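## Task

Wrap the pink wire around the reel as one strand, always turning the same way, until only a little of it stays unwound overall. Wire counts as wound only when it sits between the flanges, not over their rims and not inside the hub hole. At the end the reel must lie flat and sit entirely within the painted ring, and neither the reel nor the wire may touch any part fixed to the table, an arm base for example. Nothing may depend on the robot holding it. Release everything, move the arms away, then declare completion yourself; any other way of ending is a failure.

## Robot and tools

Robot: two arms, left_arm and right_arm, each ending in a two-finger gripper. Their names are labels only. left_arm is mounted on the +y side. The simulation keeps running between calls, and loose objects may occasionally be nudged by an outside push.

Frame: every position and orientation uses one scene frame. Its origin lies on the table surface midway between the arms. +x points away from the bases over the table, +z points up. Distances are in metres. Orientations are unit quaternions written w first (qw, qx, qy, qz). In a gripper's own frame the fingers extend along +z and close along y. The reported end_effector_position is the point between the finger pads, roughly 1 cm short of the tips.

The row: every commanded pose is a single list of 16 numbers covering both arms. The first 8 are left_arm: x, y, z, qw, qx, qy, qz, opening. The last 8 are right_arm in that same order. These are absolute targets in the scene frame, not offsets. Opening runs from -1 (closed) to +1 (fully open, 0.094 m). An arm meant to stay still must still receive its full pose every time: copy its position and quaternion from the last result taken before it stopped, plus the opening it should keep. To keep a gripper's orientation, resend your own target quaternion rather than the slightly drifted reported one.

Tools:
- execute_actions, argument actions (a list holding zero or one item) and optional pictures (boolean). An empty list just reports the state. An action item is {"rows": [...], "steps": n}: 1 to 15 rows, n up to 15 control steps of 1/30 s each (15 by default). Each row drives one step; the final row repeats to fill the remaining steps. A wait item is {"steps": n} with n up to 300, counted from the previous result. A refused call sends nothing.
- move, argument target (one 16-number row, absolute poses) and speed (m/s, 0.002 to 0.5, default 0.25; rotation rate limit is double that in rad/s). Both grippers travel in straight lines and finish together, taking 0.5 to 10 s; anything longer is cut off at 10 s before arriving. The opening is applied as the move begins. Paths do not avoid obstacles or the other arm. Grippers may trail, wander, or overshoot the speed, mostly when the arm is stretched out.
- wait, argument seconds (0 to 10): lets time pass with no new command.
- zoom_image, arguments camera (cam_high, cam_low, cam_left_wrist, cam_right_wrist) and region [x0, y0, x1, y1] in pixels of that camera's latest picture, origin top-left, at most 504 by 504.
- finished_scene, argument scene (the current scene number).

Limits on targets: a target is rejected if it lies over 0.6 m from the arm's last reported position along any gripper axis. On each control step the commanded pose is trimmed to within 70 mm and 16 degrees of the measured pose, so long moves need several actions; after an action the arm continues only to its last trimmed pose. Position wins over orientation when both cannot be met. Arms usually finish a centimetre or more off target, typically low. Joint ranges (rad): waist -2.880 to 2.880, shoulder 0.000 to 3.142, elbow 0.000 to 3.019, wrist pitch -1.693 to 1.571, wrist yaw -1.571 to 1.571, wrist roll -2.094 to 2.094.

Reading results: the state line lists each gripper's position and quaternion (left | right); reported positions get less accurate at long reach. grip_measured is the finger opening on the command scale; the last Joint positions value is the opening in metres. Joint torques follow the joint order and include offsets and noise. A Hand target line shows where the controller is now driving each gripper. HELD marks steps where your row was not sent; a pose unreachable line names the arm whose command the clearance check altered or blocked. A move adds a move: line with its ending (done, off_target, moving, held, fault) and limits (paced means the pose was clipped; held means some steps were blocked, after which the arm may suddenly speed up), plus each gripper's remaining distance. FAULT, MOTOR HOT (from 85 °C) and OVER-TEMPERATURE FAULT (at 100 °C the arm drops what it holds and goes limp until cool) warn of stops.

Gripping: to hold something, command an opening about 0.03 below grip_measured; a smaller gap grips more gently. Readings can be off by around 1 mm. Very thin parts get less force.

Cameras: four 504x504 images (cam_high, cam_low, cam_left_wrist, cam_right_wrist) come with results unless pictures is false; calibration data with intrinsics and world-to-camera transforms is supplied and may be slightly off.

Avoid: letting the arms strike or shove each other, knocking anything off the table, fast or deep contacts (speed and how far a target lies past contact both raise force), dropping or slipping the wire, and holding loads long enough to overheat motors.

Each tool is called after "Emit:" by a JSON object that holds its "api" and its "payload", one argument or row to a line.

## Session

Emit:
{"api": "execute_actions", "payload": {
  "actions": []
}}

Scene clock: 0.00 s of 8300.00 s.
left_arm: end_effector_position=(+0.5577, +0.1829, +0.2230) grip_measured=+1.000 end_effector_quat_wxyz=(+0.673, +0.705, +0.143, +0.170) | right_arm: end_effector_position=(+0.8887, -0.4939, +0.1567) grip_measured=+1.000 end_effector_quat_wxyz=(+0.696, +0.275, +0.604, +0.275)
Joint positions: left_arm=[0.157 1.646 0.867 0.702 1.083 1.685 0.094] | right_arm=[-0.31   2.276  1.571  0.825 -0.124  0.818  0.094]
Joint velocities: left_arm=[ 0.005 -0.005 -0.017 -0.002  0.007  0.066  0.   ] | right_arm=[-0.005 -0.024 -0.002 -0.012 -0.037  0.007  0.   ]
Joint torques (N m, as the arm reports them, + toward a larger angle): no reading
Motor temperatures (°C, as the motors report them): left_arm=[19 20 24 20 21 19] | right_arm=[19 20 24 20 22 22]
Hand target (left_arm): +0.563, +0.183, +0.230; +0.675, +0.703, +0.137, +0.176
Hand target (right_arm): +0.893, -0.495, +0.168; +0.703, +0.270, +0.596, +0.277
camera_calibration (this result's frames):
cam_left_wrist: T_world_to_cam=[[0.0240383, 0.050664, -0.998426, 0.198805], [0.481082, 0.874887, 0.0559778, -0.433754], [0.876346, -0.481671, -0.00334274, -0.276162], [0, 0, 0, 1]] pos_world=[0.445906, 0.236394, 0.221849]
cam_right_wrist: T_world_to_cam=[[0.038988, -0.700307, -0.712777, -0.270889], [-0.483411, 0.611071, -0.626822, 0.831625], [0.874525, 0.369003, -0.314712, -0.419717], [0, 0, 0, 1]] pos_world=[0.779631, -0.54301, 0.196108]

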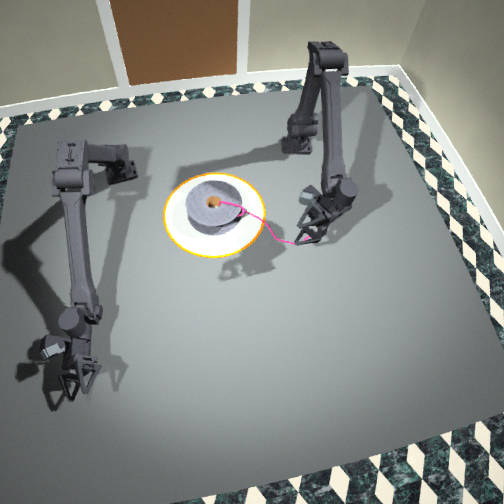

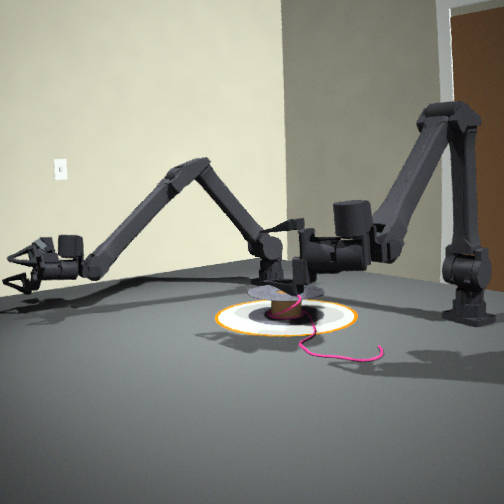

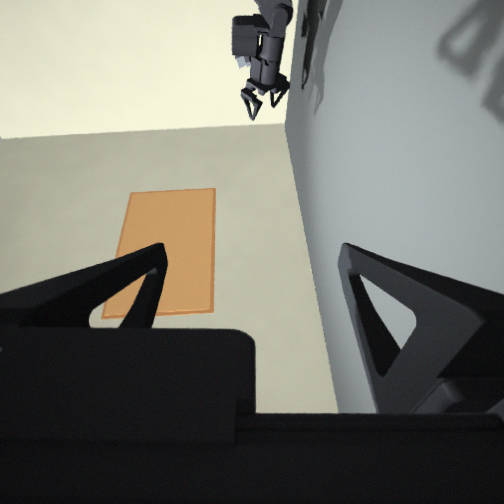

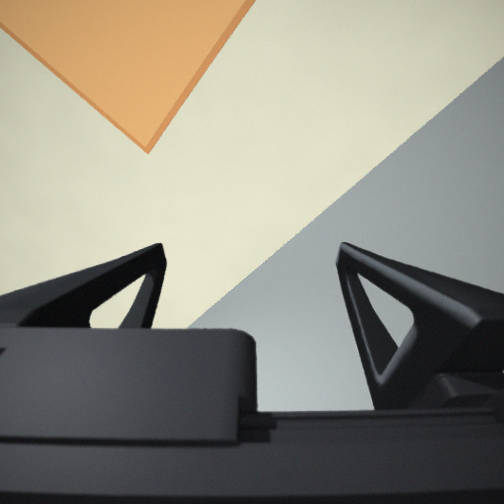

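Emit:
{"api": "move", "payload": {
  "target": [0.3,0.12,0.27,0,-0.3,0.954,0,0, 0.4,-0.35,0.2,0,0,1,0,0]
}}

Emit:
{"api": "zoom_image", "payload": {
  "camera": "cam_high",
  "region": [150, 150, 350, 280]
}}

Emit:
{"api": "zoom_image", "payload": {
  "camera": "cam_low",
  "region": [200, 260, 400, 380]
}}

Scene clock: 8.53 s of 8300.00 s.
left_arm: end_effector_position=(+0.5129, +0.1695, +0.2092) grip_measured=+0.003 end_effector_quat_wxyz=(+0.672, +0.728, +0.001, +0.131) | right_arm: end_effector_position=(+0.4011, -0.3485, +0.1904) grip_measured=+0.002 end_effector_quat_wxyz=(-0.006, +0.009, +1.000, +0.011)
Joint positions: left_arm=[0.157 1.635 0.867 0.508 1.331 2.015 0.047] | right_arm=[-0.097  1.297  1.093 -1.378 -0.023  0.056  0.047]
Joint velocities: left_arm=[-0.005 -0.005 -0.007  0.012 -0.051  0.051  0.001] | right_arm=[-0.015 -0.005 -0.002  0.012 -0.051 -0.022  0.001]
Joint torques (N m, as the arm reports them, + toward a larger angle): left_arm=[  1.39 -15.02   7.28   1.27   0.09  -0.23] | right_arm=[  0.92 -12.27   9.97  -0.38   0.15  -0.04]
Motor temperatures (°C, as the motors report them): left_arm=[19 21 25 20 21 19] | right_arm=[19 21 25 20 22 22]
Hand target (left_arm): +0.513, +0.169, +0.209; +0.672, +0.728, +0.002, +0.131
Hand target (right_arm): +0.399, -0.344, +0.199; +0.000, -0.001, +1.000, +0.010
Off the commanded pose (left_arm): 0.227 m, 155 deg; position and orientation clipped at the last step of the last action.
Off the commanded pose (right_arm): 0.010 m, 2 deg.
move: held (left_arm); limits=paced,held; held on 166 of 191 steps (left_arm), including the last (left_arm)
pose unreachable (left arm): on one or more control steps of this call this arm could not follow its commanded pose, so it was not sent that pose on those steps. On the call's last step it was still not sent that pose. It may still have moved: this result reports where it is.
cause: the commanded pose would bring two parts of the arm too close to each other (its wrist (the part past joint 4) and its wrist camera, with joints 5 (wrist yaw) and 6 (wrist roll) between them).
camera_calibration (this result's frames):
cam_left_wrist: T_world_to_cam=[[0.173024, 0.094514, -0.980372, 0.0992171], [0.673821, 0.714626, 0.187816, -0.499003], [0.718351, -0.693092, 0.0599619, -0.139796], [0, 0, 0, 1]] pos_world=[0.419494, 0.250331, 0.199373]
cam_right_wrist: T_world_to_cam=[[-0.0141097, -0.999834, -0.0114857, -0.342644], [-0.804611, 0.00453358, 0.593784, 0.213213], [-0.593634, 0.0176196, -0.804542, 0.523333], [0, 0, 0, 1]] pos_world=[0.477387, -0.352775, 0.290505]

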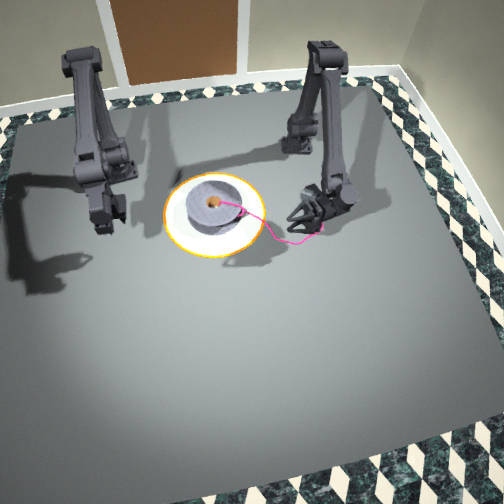

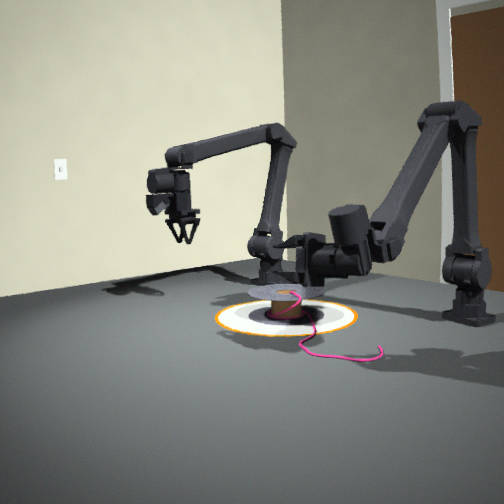

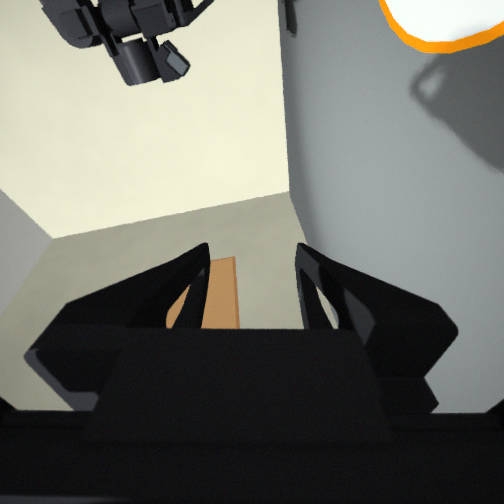

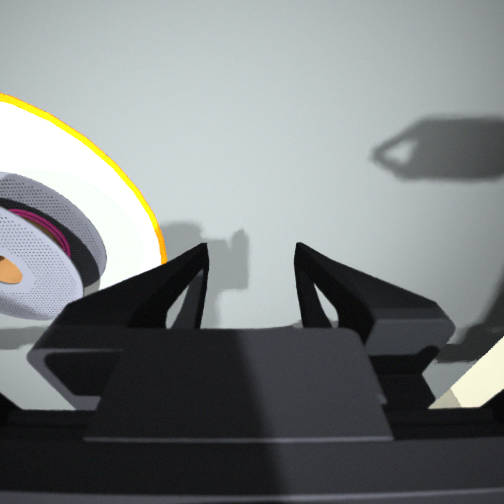

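Region (150, 150, 350, 280) of cam_high's 504x504 image, scaled by 2.520, with more detail than that image has; it fills the top 328 rows of this view, and the rest is white.

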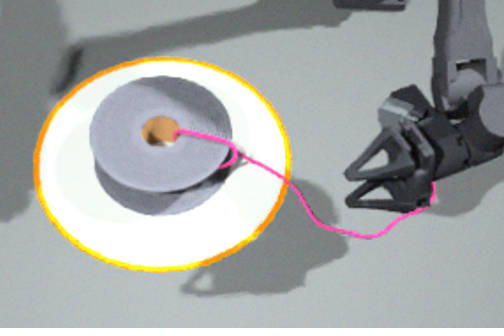

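Region (200, 260, 400, 380) of cam_low's 504x504 image, scaled by 2.520, with more detail than that image has; it fills the top 302 rows of this view, and the rest is white.

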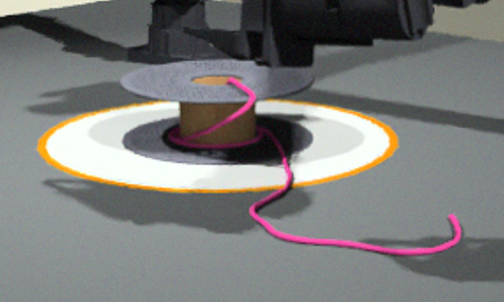

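Emit:
{"api": "move", "payload": {
  "target": [0.62,0.3,0.25,0.5,0.5,0.5,0.5,0, 0.4,-0.35,0.2,0,0,1,0,0],
  "speed": 0.4
}}

Emit:
{"api": "move", "payload": {
  "target": [0.5,0.25,0.25,0.38,0,0.924,0,0, 0.4,-0.35,0.2,0,0,1,0,0],
  "speed": 0.4
}}

Scene clock: 15.53 s of 8300.00 s.
left_arm: end_effector_position=(+0.6072, +0.3055, +0.2320) grip_measured=+0.003 end_effector_quat_wxyz=(+0.495, +0.503, +0.503, +0.500) | right_arm: end_effector_position=(+0.4000, -0.3522, +0.1904) grip_measured=+0.002 end_effector_quat_wxyz=(-0.008, +0.009, +1.000, +0.001)
Joint positions: left_arm=[ 0.073  1.546  0.739  0.795 -0.126  1.575  0.047] | right_arm=[-0.097  1.297  1.093 -1.382 -0.002  0.055  0.047]
Joint velocities: left_arm=[-0.015 -0.015 -0.007 -0.007 -0.037 -0.037 -0.   ] | right_arm=[-0.005 -0.015 -0.017  0.007  0.037  0.007  0.   ]
Joint torques (N m, as the arm reports them, + toward a larger angle): left_arm=[  0.55 -13.68  11.72   1.01  -0.2   -0.38] | right_arm=[  0.59 -12.28  10.34  -0.4    0.15  -0.06]
Motor temperatures (°C, as the motors report them): left_arm=[19 22 26 20 21 20] | right_arm=[19 21 26 20 22 22]
Hand target (left_arm): +0.620, +0.298, +0.252; +0.508, +0.493, +0.499, +0.500
Hand target (right_arm): +0.400, -0.350, +0.200; -0.000, -0.000, +1.000, -0.000
Off the commanded pose (left_arm): 0.023 m, 1 deg.
Off the commanded pose (right_arm): 0.010 m, 1 deg.
After step 90, 1.73 s passed at rest.
move: off_target (left_arm)
camera_calibration (this result's frames):
cam_left_wrist: T_world_to_cam=[[-0.0110147, 0.00270446, -0.999936, 0.236697], [-0.585414, 0.810688, 0.00864117, 0.112772], [0.81066, 0.585472, -0.00734624, -0.545622], [0, 0, 0, 1]] pos_world=[0.510939, 0.227383, 0.231699]
cam_right_wrist: T_world_to_cam=[[-0.0127003, -0.999872, 0.00970391, -0.350921], [-0.802155, 0.015982, 0.596902, 0.214831], [-0.596981, -0.000203181, -0.802255, 0.517357], [0, 0, 0, 1]] pos_world=[0.476723, -0.354204, 0.290225]

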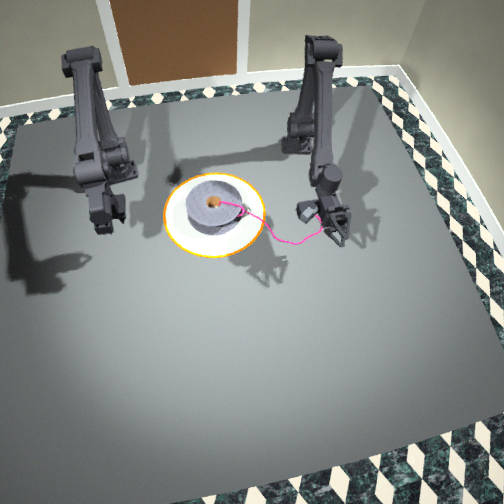

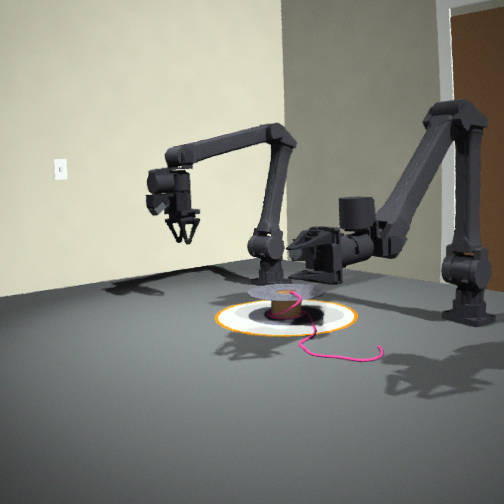

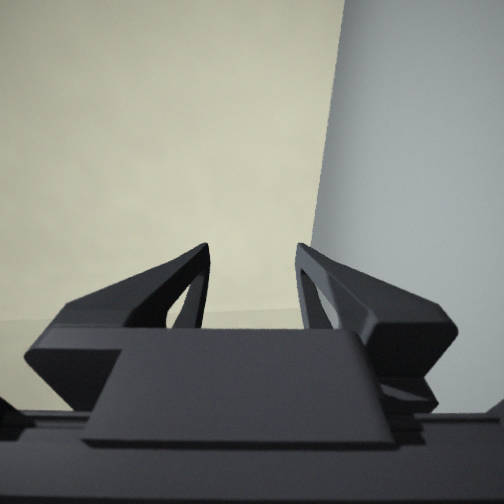

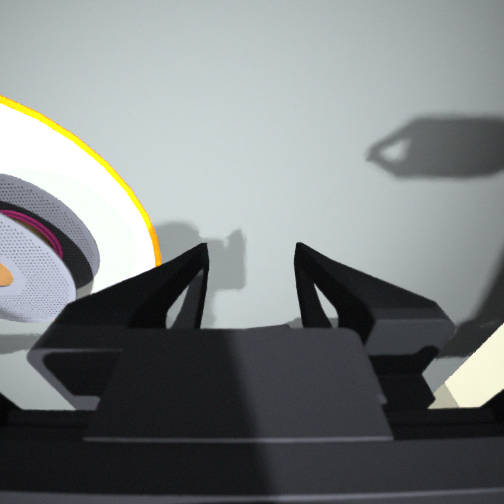

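Scene clock: 18.37 s of 8300.00 s.
left_arm: end_effector_position=(+0.4851, +0.2558, +0.2169) grip_measured=+0.003 end_effector_quat_wxyz=(+0.358, +0.003, +0.934, +0.013) | right_arm: end_effector_position=(+0.4000, -0.3522, +0.1904) grip_measured=+0.002 end_effector_quat_wxyz=(-0.008, +0.009, +1.000, +0.001)
Joint positions: left_arm=[-0.092  1.208  0.923 -0.579 -0.211 -0.203  0.047] | right_arm=[-0.097  1.297  1.093 -1.382 -0.002  0.055  0.047]
Joint velocities: left_arm=[ 0.005  0.005 -0.002 -0.022  0.022 -0.081  0.   ] | right_arm=[-0.005 -0.005  0.002  0.002 -0.007  0.037 -0.001]
Joint torques (N m, as the arm reports them, + toward a larger angle): left_arm=[  1.25 -10.87  14.89   0.58  -0.08  -0.28] | right_arm=[  0.57 -12.22  10.35  -0.38   0.14  -0.06]
Motor temperatures (°C, as the motors report them): left_arm=[19 22 27 20 21 20] | right_arm=[19 21 27 20 22 22]
Hand target (left_arm): +0.497, +0.251, +0.250; +0.380, -0.007, +0.925, +0.001
Hand target (right_arm): +0.400, -0.350, +0.200; -0.000, -0.000, +1.000, -0.000
Off the commanded pose (left_arm): 0.037 m, 3 deg.
Off the commanded pose (right_arm): 0.010 m, 1 deg.
move: off_target (left_arm)
camera_calibration (this result's frames):
cam_left_wrist: T_world_to_cam=[[0.00663492, -0.9997, -0.0235663, 0.256483], [-0.99388, -0.00399397, -0.110393, 0.514099], [0.110265, 0.0241545, -0.993609, 0.279602], [0, 0, 0, 1]] pos_world=[0.478421, 0.251705, 0.340612]
cam_right_wrist: T_world_to_cam=[[-0.0127003, -0.999872, 0.00970391, -0.350921], [-0.802155, 0.015982, 0.596902, 0.214831], [-0.596981, -0.000203181, -0.802255, 0.517357], [0, 0, 0, 1]] pos_world=[0.476723, -0.354204, 0.290225]

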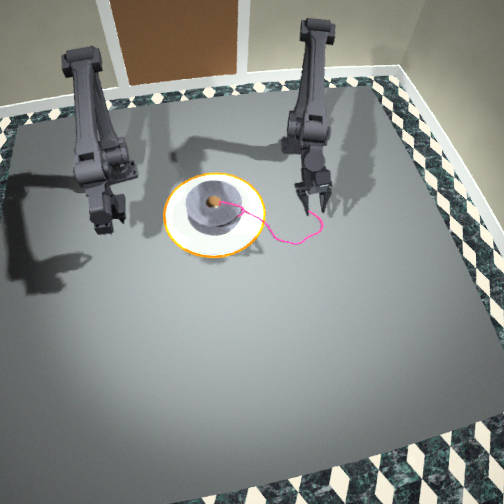

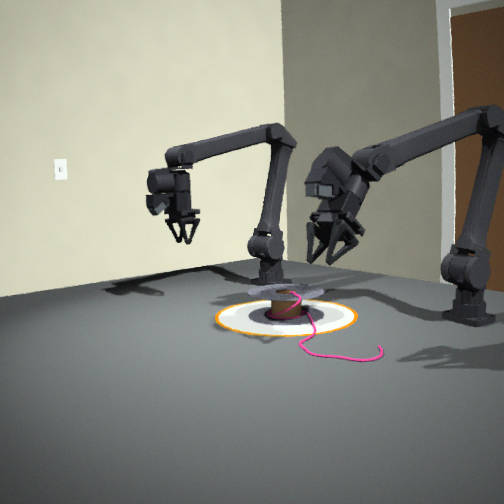

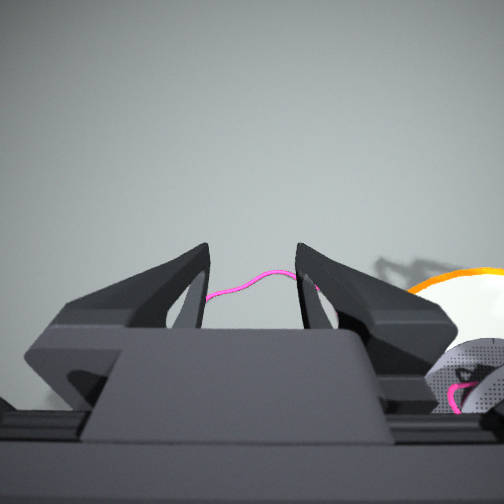

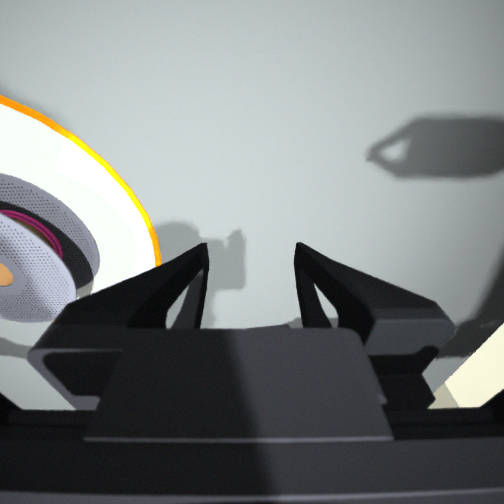

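Emit:
{"api": "move", "payload": {
  "target": [0.316,0.0,0.14,0,0.862,0.508,0,-0.2, 0.4,-0.35,0.2,0,0,1,0,0],
  "speed": 0.3
}}

Emit:
{"api": "move", "payload": {
  "target": [0.316,0.0,0.09,0,0.862,0.508,0,-0.2, 0.4,-0.35,0.2,0,0,1,0,0],
  "speed": 0.05
}}

Emit:
{"api": "zoom_image", "payload": {
  "camera": "cam_low",
  "region": [200, 230, 370, 350]
}}

Scene clock: 27.90 s of 8300.00 s.
left_arm: end_effector_position=(+0.3048, +0.0132, +0.1258) grip_measured=-0.197 end_effector_quat_wxyz=(-0.015, +0.853, +0.522, -0.007) | right_arm: end_effector_position=(+0.4000, -0.3522, +0.1904) grip_measured=+0.002 end_effector_quat_wxyz=(-0.008, +0.009, +1.000, +0.001)
Joint positions: left_arm=[-0.678  1.589  1.224 -1.238  0.009  1.171  0.038] | right_arm=[-0.097  1.297  1.093 -1.382 -0.002  0.055  0.047]
Joint velocities: left_arm=[ 0.005 -0.005 -0.022  0.007 -0.095  0.051  0.001] | right_arm=[ 0.005  0.015 -0.002 -0.012 -0.007 -0.051 -0.001]
Joint torques (N m, as the arm reports them, + toward a larger angle): left_arm=[  1.3  -14.33  12.83  -0.89  -0.11   0.05] | right_arm=[  0.6  -12.28  10.35  -0.38   0.15  -0.06]
Motor temperatures (°C, as the motors report them): left_arm=[19 21 30 20 21 20] | right_arm=[19 21 28 20 22 22]
Hand target (left_arm): +0.314, -0.001, +0.139; -0.004, +0.859, +0.512, -0.003
Hand target (right_arm): +0.400, -0.350, +0.200; -0.000, -0.000, +1.000, -0.000
Off the commanded pose (left_arm): 0.022 m, 3 deg.
Off the commanded pose (right_arm): 0.010 m, 1 deg.
After step 90, 2.40 s passed at rest.
move: off_target (left_arm)
camera_calibration (this result's frames):
cam_left_wrist: T_world_to_cam=[[-0.891458, 0.45194, 0.0324597, 0.260462], [0.383635, 0.714723, 0.584804, -0.192956], [0.241096, 0.53378, -0.810525, 0.145179], [0, 0, 0, 1]] pos_world=[0.271213, -0.0572965, 0.222058]
cam_right_wrist: T_world_to_cam=[[-0.0127003, -0.999872, 0.00970391, -0.350921], [-0.802155, 0.015982, 0.596902, 0.214831], [-0.596981, -0.000203181, -0.802255, 0.517357], [0, 0, 0, 1]] pos_world=[0.476723, -0.354204, 0.290225]

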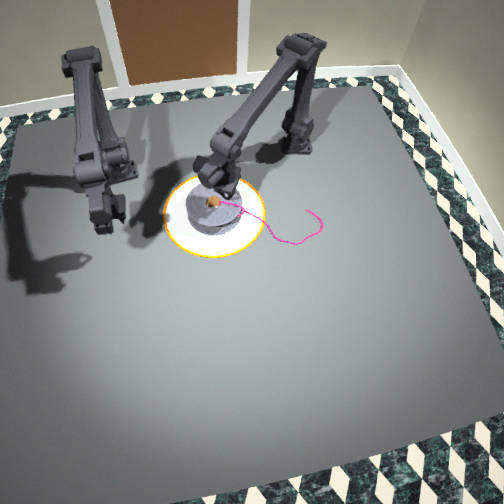

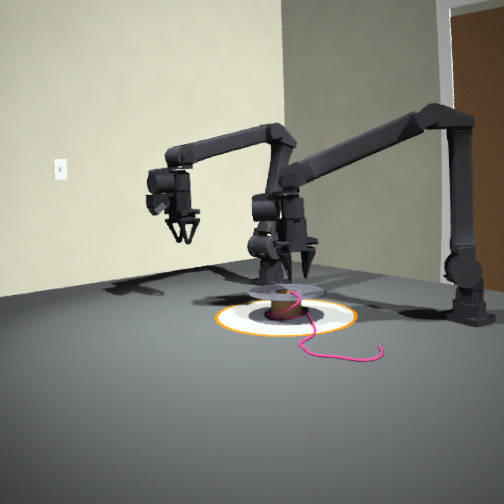

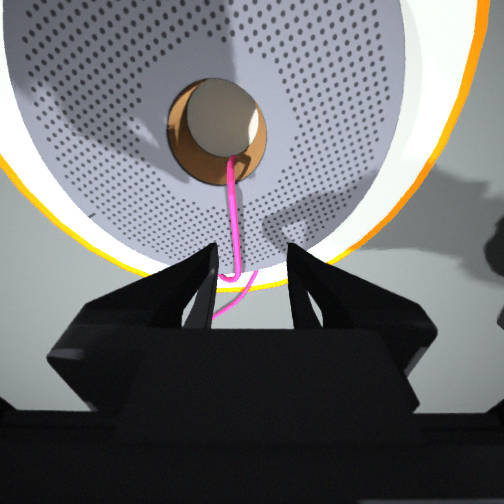

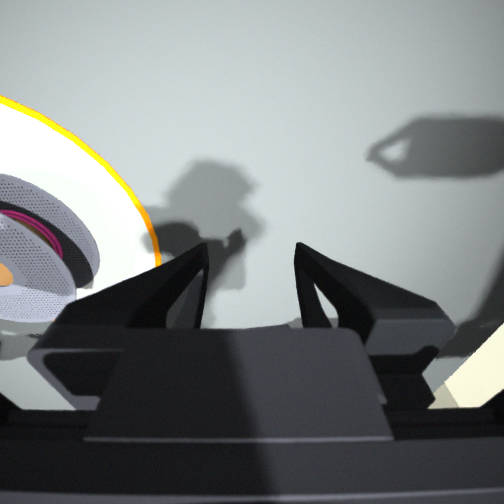

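Scene clock: 29.03 s of 8300.00 s.
left_arm: end_effector_position=(+0.3173, -0.0006, +0.1009) grip_measured=-0.197 end_effector_quat_wxyz=(+0.005, +0.857, +0.516, -0.002) | right_arm: end_effector_position=(+0.4000, -0.3522, +0.1904) grip_measured=+0.002 end_effector_quat_wxyz=(-0.008, +0.009, +1.000, +0.001)
Joint positions: left_arm=[-0.678  1.635  1.21  -1.137  0.005  1.185  0.038] | right_arm=[-0.097  1.297  1.093 -1.382 -0.002  0.055  0.047]
Joint velocities: left_arm=[ 0.015 -0.005  0.007  0.002 -0.037  0.095 -0.   ] | right_arm=[-0.005 -0.005 -0.017  0.002  0.037  0.037  0.001]
Joint torques (N m, as the arm reports them, + toward a larger angle): left_arm=[  1.15 -14.78   7.18   0.76  -0.12   0.06] | right_arm=[  0.6  -12.25  10.35  -0.38   0.15  -0.06]
Motor temperatures (°C, as the motors report them): left_arm=[19 21 30 20 21 20] | right_arm=[19 21 28 20 22 22]
Hand target (left_arm): +0.316, -0.000, +0.090; -0.000, +0.862, +0.508, -0.000
Hand target (right_arm): +0.400, -0.350, +0.200; -0.000, -0.000, +1.000, -0.000
Off the commanded pose (left_arm): 0.011 m, 1 deg.
Off the commanded pose (right_arm): 0.010 m, 1 deg.
move: off_target (left_arm)
camera_calibration (this result's frames):
cam_left_wrist: T_world_to_cam=[[-0.88516, 0.465226, -0.00754869, 0.280764], [0.376778, 0.726205, 0.575034, -0.170136], [0.273002, 0.506153, -0.818095, 0.119954], [0, 0, 0, 1]] pos_world=[0.279877, -0.0677803, 0.198087]
cam_right_wrist: T_world_to_cam=[[-0.0127003, -0.999872, 0.00970391, -0.350921], [-0.802155, 0.015982, 0.596902, 0.214831], [-0.596981, -0.000203181, -0.802255, 0.517357], [0, 0, 0, 1]] pos_world=[0.476723, -0.354204, 0.290225]

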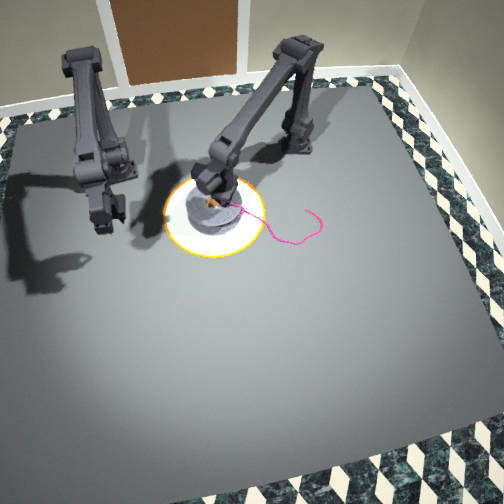

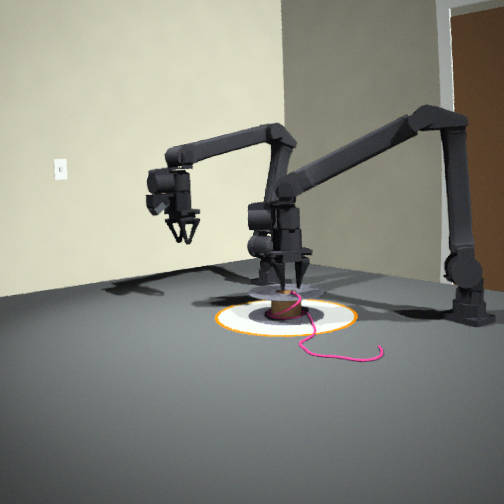

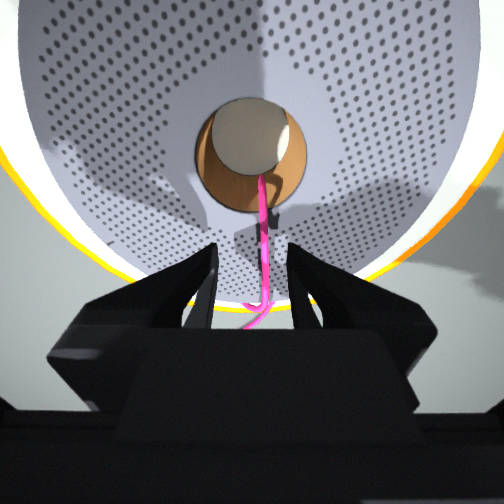

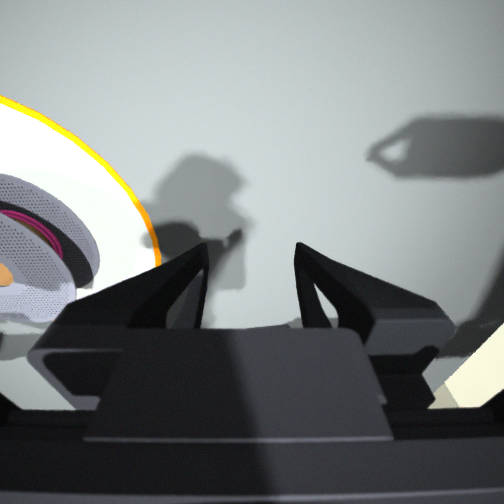

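Region (200, 230, 370, 350) of cam_low's 504x504 image, scaled by 2.965, with more detail than that image has; it fills the top 356 rows of this view, and the rest is white.

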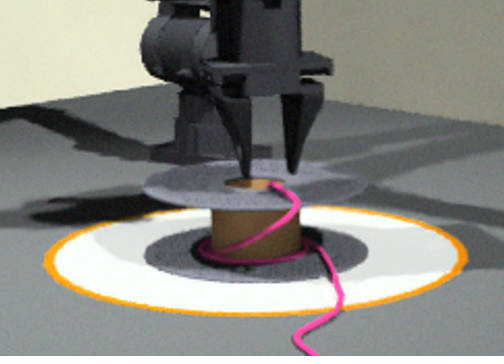

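Emit:
{"api": "move", "payload": {
  "target": [0.310,-0.002,0.073,0,0.862,0.508,0,-0.2, 0.4,-0.35,0.2,0,0,1,0,0],
  "speed": 0.03
}}

Emit:
{"api": "move", "payload": {
  "target": [0.310,-0.002,0.073,0,0.862,0.508,0,-0.98, 0.4,-0.35,0.2,0,0,1,0,0],
  "speed": 0.03
}}

Emit:
{"api": "move", "payload": {
  "target": [0.32,0.01,0.155,0,0.862,0.508,0,-0.98, 0.4,-0.35,0.2,0,0,1,0,0],
  "speed": 0.05
}}

Emit:
{"api": "zoom_image", "payload": {
  "camera": "cam_low",
  "region": [200, 230, 370, 350]
}}

Scene clock: 33.60 s of 8300.00 s.
left_arm: end_effector_position=(+0.3152, -0.0005, +0.0862) grip_measured=-0.197 end_effector_quat_wxyz=(+0.008, +0.858, +0.514, -0.001) | right_arm: end_effector_position=(+0.4000, -0.3522, +0.1904) grip_measured=+0.002 end_effector_quat_wxyz=(-0.008, +0.009, +1.000, +0.001)
Joint positions: left_arm=[-0.682  1.645  1.18  -1.09   0.004  1.186  0.038] | right_arm=[-0.097  1.297  1.093 -1.382 -0.002  0.055  0.047]
Joint velocities: left_arm=[-0.005  0.005  0.002 -0.002  0.007 -0.022 -0.   ] | right_arm=[ 0.005  0.005  0.007 -0.017 -0.037 -0.051 -0.001]
Joint torques (N m, as the arm reports them, + toward a larger angle): left_arm=[  0.47 -14.22   6.9    0.64  -0.1   -0.09] | right_arm=[  0.59 -12.28  10.36  -0.38   0.15  -0.06]
Motor temperatures (°C, as the motors report them): left_arm=[19 22 29 20 21 20] | right_arm=[19 21 28 20 22 22]
Hand target (left_arm): +0.310, -0.002, +0.073; -0.000, +0.862, +0.508, -0.000
Hand target (right_arm): +0.400, -0.350, +0.200; -0.000, -0.000, +1.000, -0.000
Off the commanded pose (left_arm): 0.014 m, 1 deg.
Off the commanded pose (right_arm): 0.010 m, 1 deg.
After step 90, 0.30 s passed at rest.
move: off_target (left_arm)
camera_calibration (this result's frames):
cam_left_wrist: T_world_to_cam=[[-0.882977, 0.469218, -0.0136377, 0.278614], [0.377334, 0.726751, 0.573979, -0.161001], [0.279233, 0.501665, -0.818756, 0.106541], [0, 0, 0, 1]] pos_world=[0.277011, -0.0671711, 0.183442]
cam_right_wrist: T_world_to_cam=[[-0.0127003, -0.999872, 0.00970391, -0.350921], [-0.802155, 0.015982, 0.596902, 0.214831], [-0.596981, -0.000203181, -0.802255, 0.517357], [0, 0, 0, 1]] pos_world=[0.476723, -0.354204, 0.290225]

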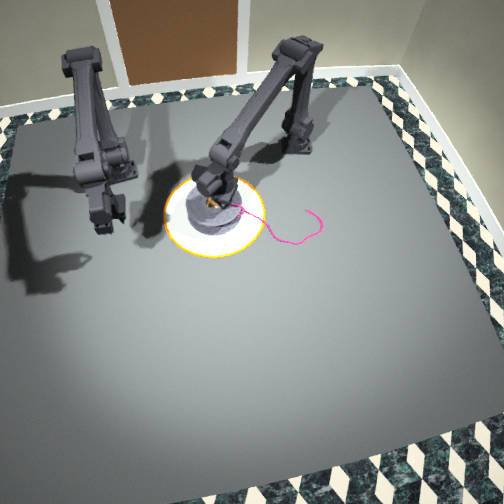

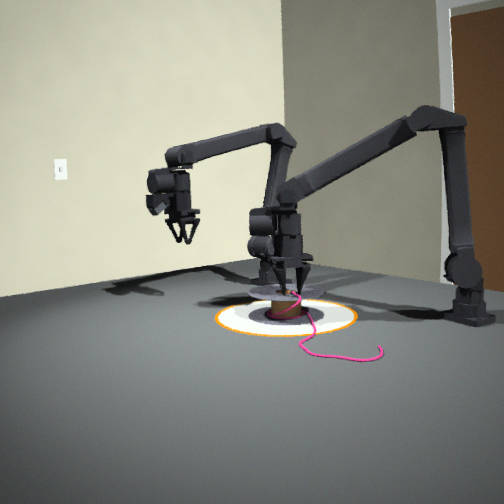

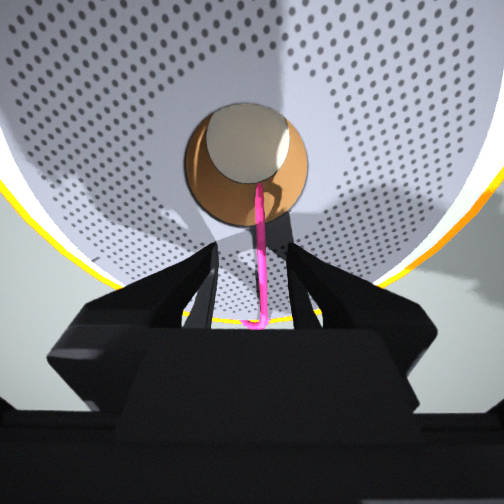

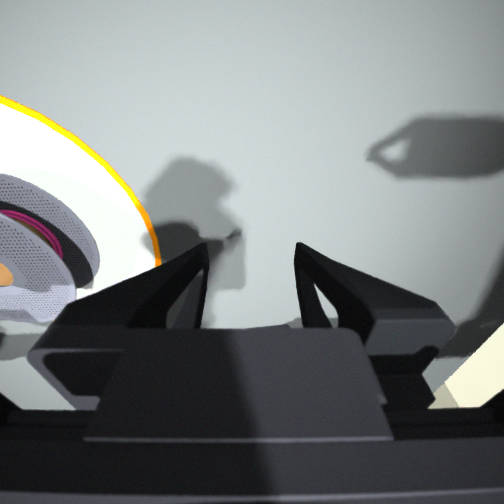

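Scene clock: 34.30 s of 8300.00 s.
left_arm: end_effector_position=(+0.3152, -0.0005, +0.0862) grip_measured=-0.952 end_effector_quat_wxyz=(+0.008, +0.858, +0.514, -0.001) | right_arm: end_effector_position=(+0.4000, -0.3522, +0.1904) grip_measured=+0.002 end_effector_quat_wxyz=(-0.008, +0.009, +1.000, +0.001)
Joint positions: left_arm=[-0.682  1.645  1.18  -1.09   0.004  1.186  0.002] | right_arm=[-0.097  1.297  1.093 -1.382 -0.002  0.055  0.047]
Joint velocities: left_arm=[ 0.005 -0.005 -0.022  0.007 -0.007  0.007 -0.   ] | right_arm=[-0.015 -0.015 -0.007  0.007  0.037  0.051 -0.001]
Joint torques (N m, as the arm reports them, + toward a larger angle): left_arm=[  0.42 -14.21   6.84   0.76  -0.11  -0.09] | right_arm=[  0.61 -12.26  10.35  -0.38   0.15  -0.06]
Motor temperatures (°C, as the motors report them): left_arm=[19 22 29 20 21 20] | right_arm=[19 21 28 20 22 22]
Hand target (left_arm): +0.310, -0.002, +0.073; -0.000, +0.861, +0.508, +0.000
Hand target (right_arm): +0.400, -0.350, +0.200; -0.000, -0.000, +1.000, -0.000
Off the commanded pose (left_arm): 0.014 m, 1 deg.
Off the commanded pose (right_arm): 0.010 m, 1 deg.
move: off_target (left_arm)
camera_calibration (this result's frames):
cam_left_wrist: T_world_to_cam=[[-0.882977, 0.469218, -0.0136377, 0.278614], [0.377334, 0.726751, 0.573979, -0.161001], [0.279233, 0.501665, -0.818756, 0.106541], [0, 0, 0, 1]] pos_world=[0.277011, -0.0671711, 0.183442]
cam_right_wrist: T_world_to_cam=[[-0.0127003, -0.999872, 0.00970391, -0.350921], [-0.802155, 0.015982, 0.596902, 0.214831], [-0.596981, -0.000203181, -0.802255, 0.517357], [0, 0, 0, 1]] pos_world=[0.476723, -0.354204, 0.290225]

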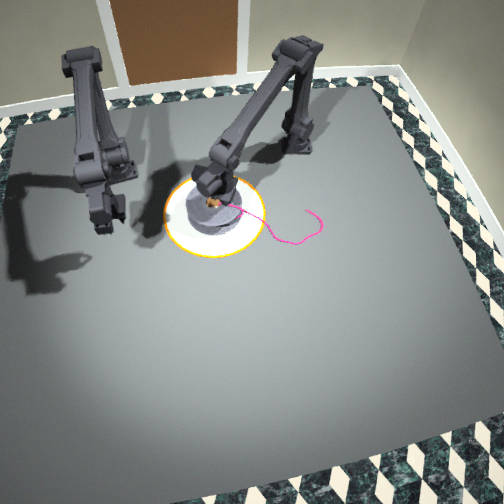

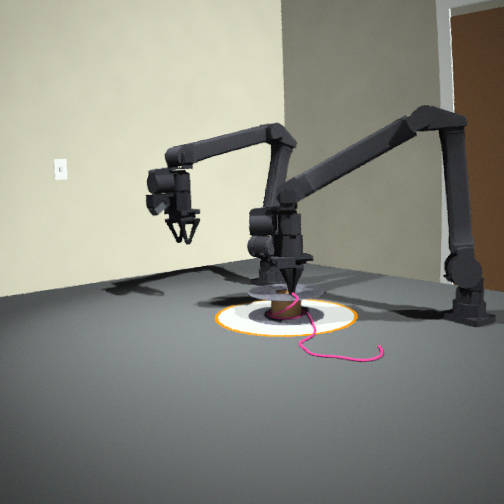

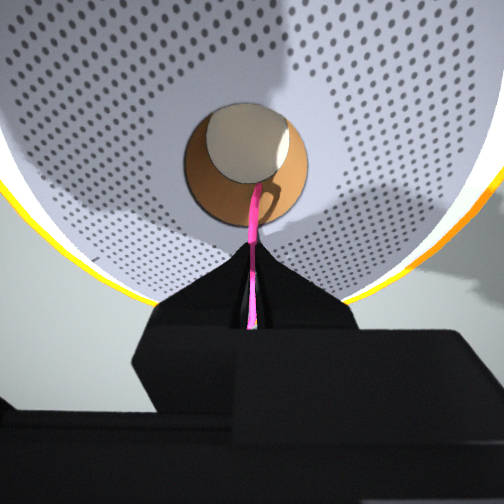

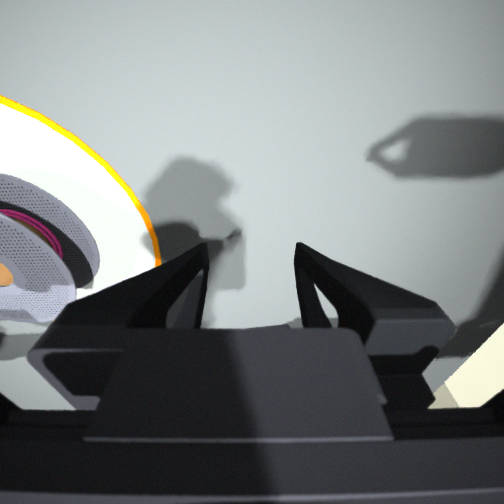

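Scene clock: 36.00 s of 8300.00 s.
left_arm: end_effector_position=(+0.3045, +0.0196, +0.1312) grip_measured=-0.952 end_effector_quat_wxyz=(-0.023, +0.860, +0.510, -0.005) | right_arm: end_effector_position=(+0.4000, -0.3522, +0.1904) grip_measured=+0.002 end_effector_quat_wxyz=(-0.008, +0.009, +1.000, +0.001)
Joint positions: left_arm=[-0.672  1.581  1.229 -1.266  0.002  1.205  0.002] | right_arm=[-0.097  1.297  1.093 -1.382 -0.002  0.055  0.047]
Joint velocities: left_arm=[ 0.005 -0.005  0.007 -0.007 -0.037 -0.007 -0.001] | right_arm=[-0.005 -0.005 -0.002  0.002  0.007  0.051 -0.   ]
Joint torques (N m, as the arm reports them, + toward a larger angle): left_arm=[  2.33 -16.27  12.72  -0.95  -0.11   0.07] | right_arm=[  0.59 -12.25  10.35  -0.38   0.15  -0.06]
Motor temperatures (°C, as the motors report them): left_arm=[19 22 29 20 21 20] | right_arm=[19 21 28 20 22 22]
Hand target (left_arm): +0.319, +0.012, +0.155; +0.000, +0.861, +0.508, +0.001
Hand target (right_arm): +0.400, -0.350, +0.200; -0.000, -0.000, +1.000, -0.000
Off the commanded pose (left_arm): 0.030 m, 3 deg.
Off the commanded pose (right_arm): 0.010 m, 1 deg.
move: off_target (left_arm)
camera_calibration (this result's frames):
cam_left_wrist: T_world_to_cam=[[-0.878026, 0.476556, 0.0443292, 0.251043], [0.406949, 0.694597, 0.593235, -0.208339], [0.251919, 0.538915, -0.803808, 0.141935], [0, 0, 0, 1]] pos_world=[0.26945, -0.0514156, 0.226554]
cam_right_wrist: T_world_to_cam=[[-0.0127003, -0.999872, 0.00970391, -0.350921], [-0.802155, 0.015982, 0.596902, 0.214831], [-0.596981, -0.000203181, -0.802255, 0.517357], [0, 0, 0, 1]] pos_world=[0.476723, -0.354204, 0.290225]

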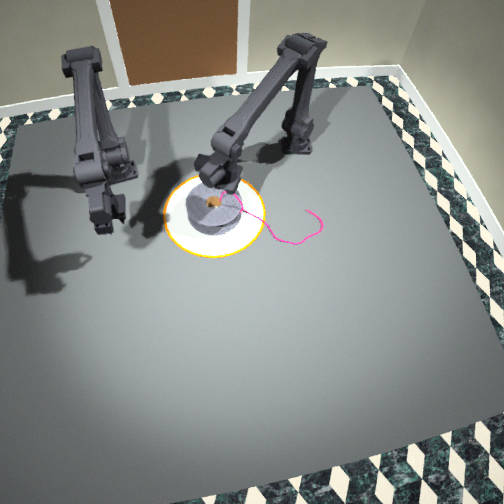

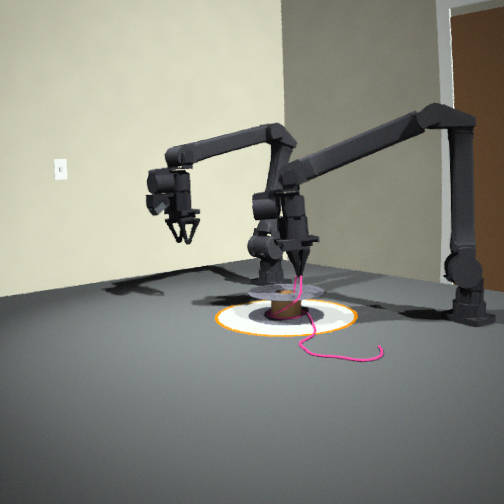

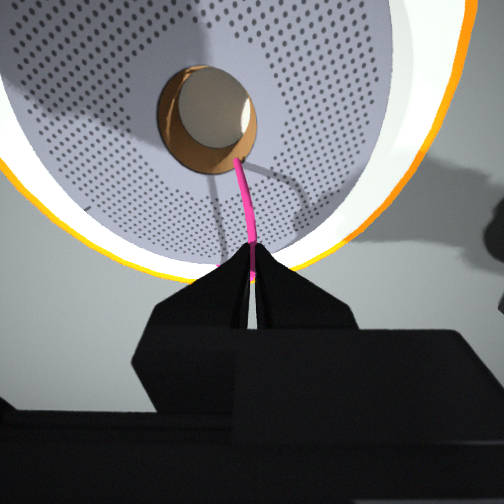

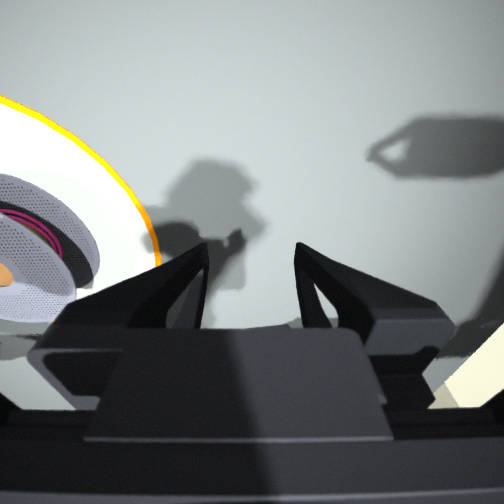

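Region (200, 230, 370, 350) of cam_low's 504x504 image, scaled by 2.965, with more detail than that image has; it fills the top 356 rows of this view, and the rest is white.

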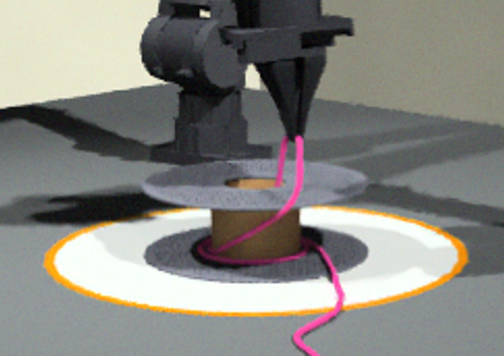

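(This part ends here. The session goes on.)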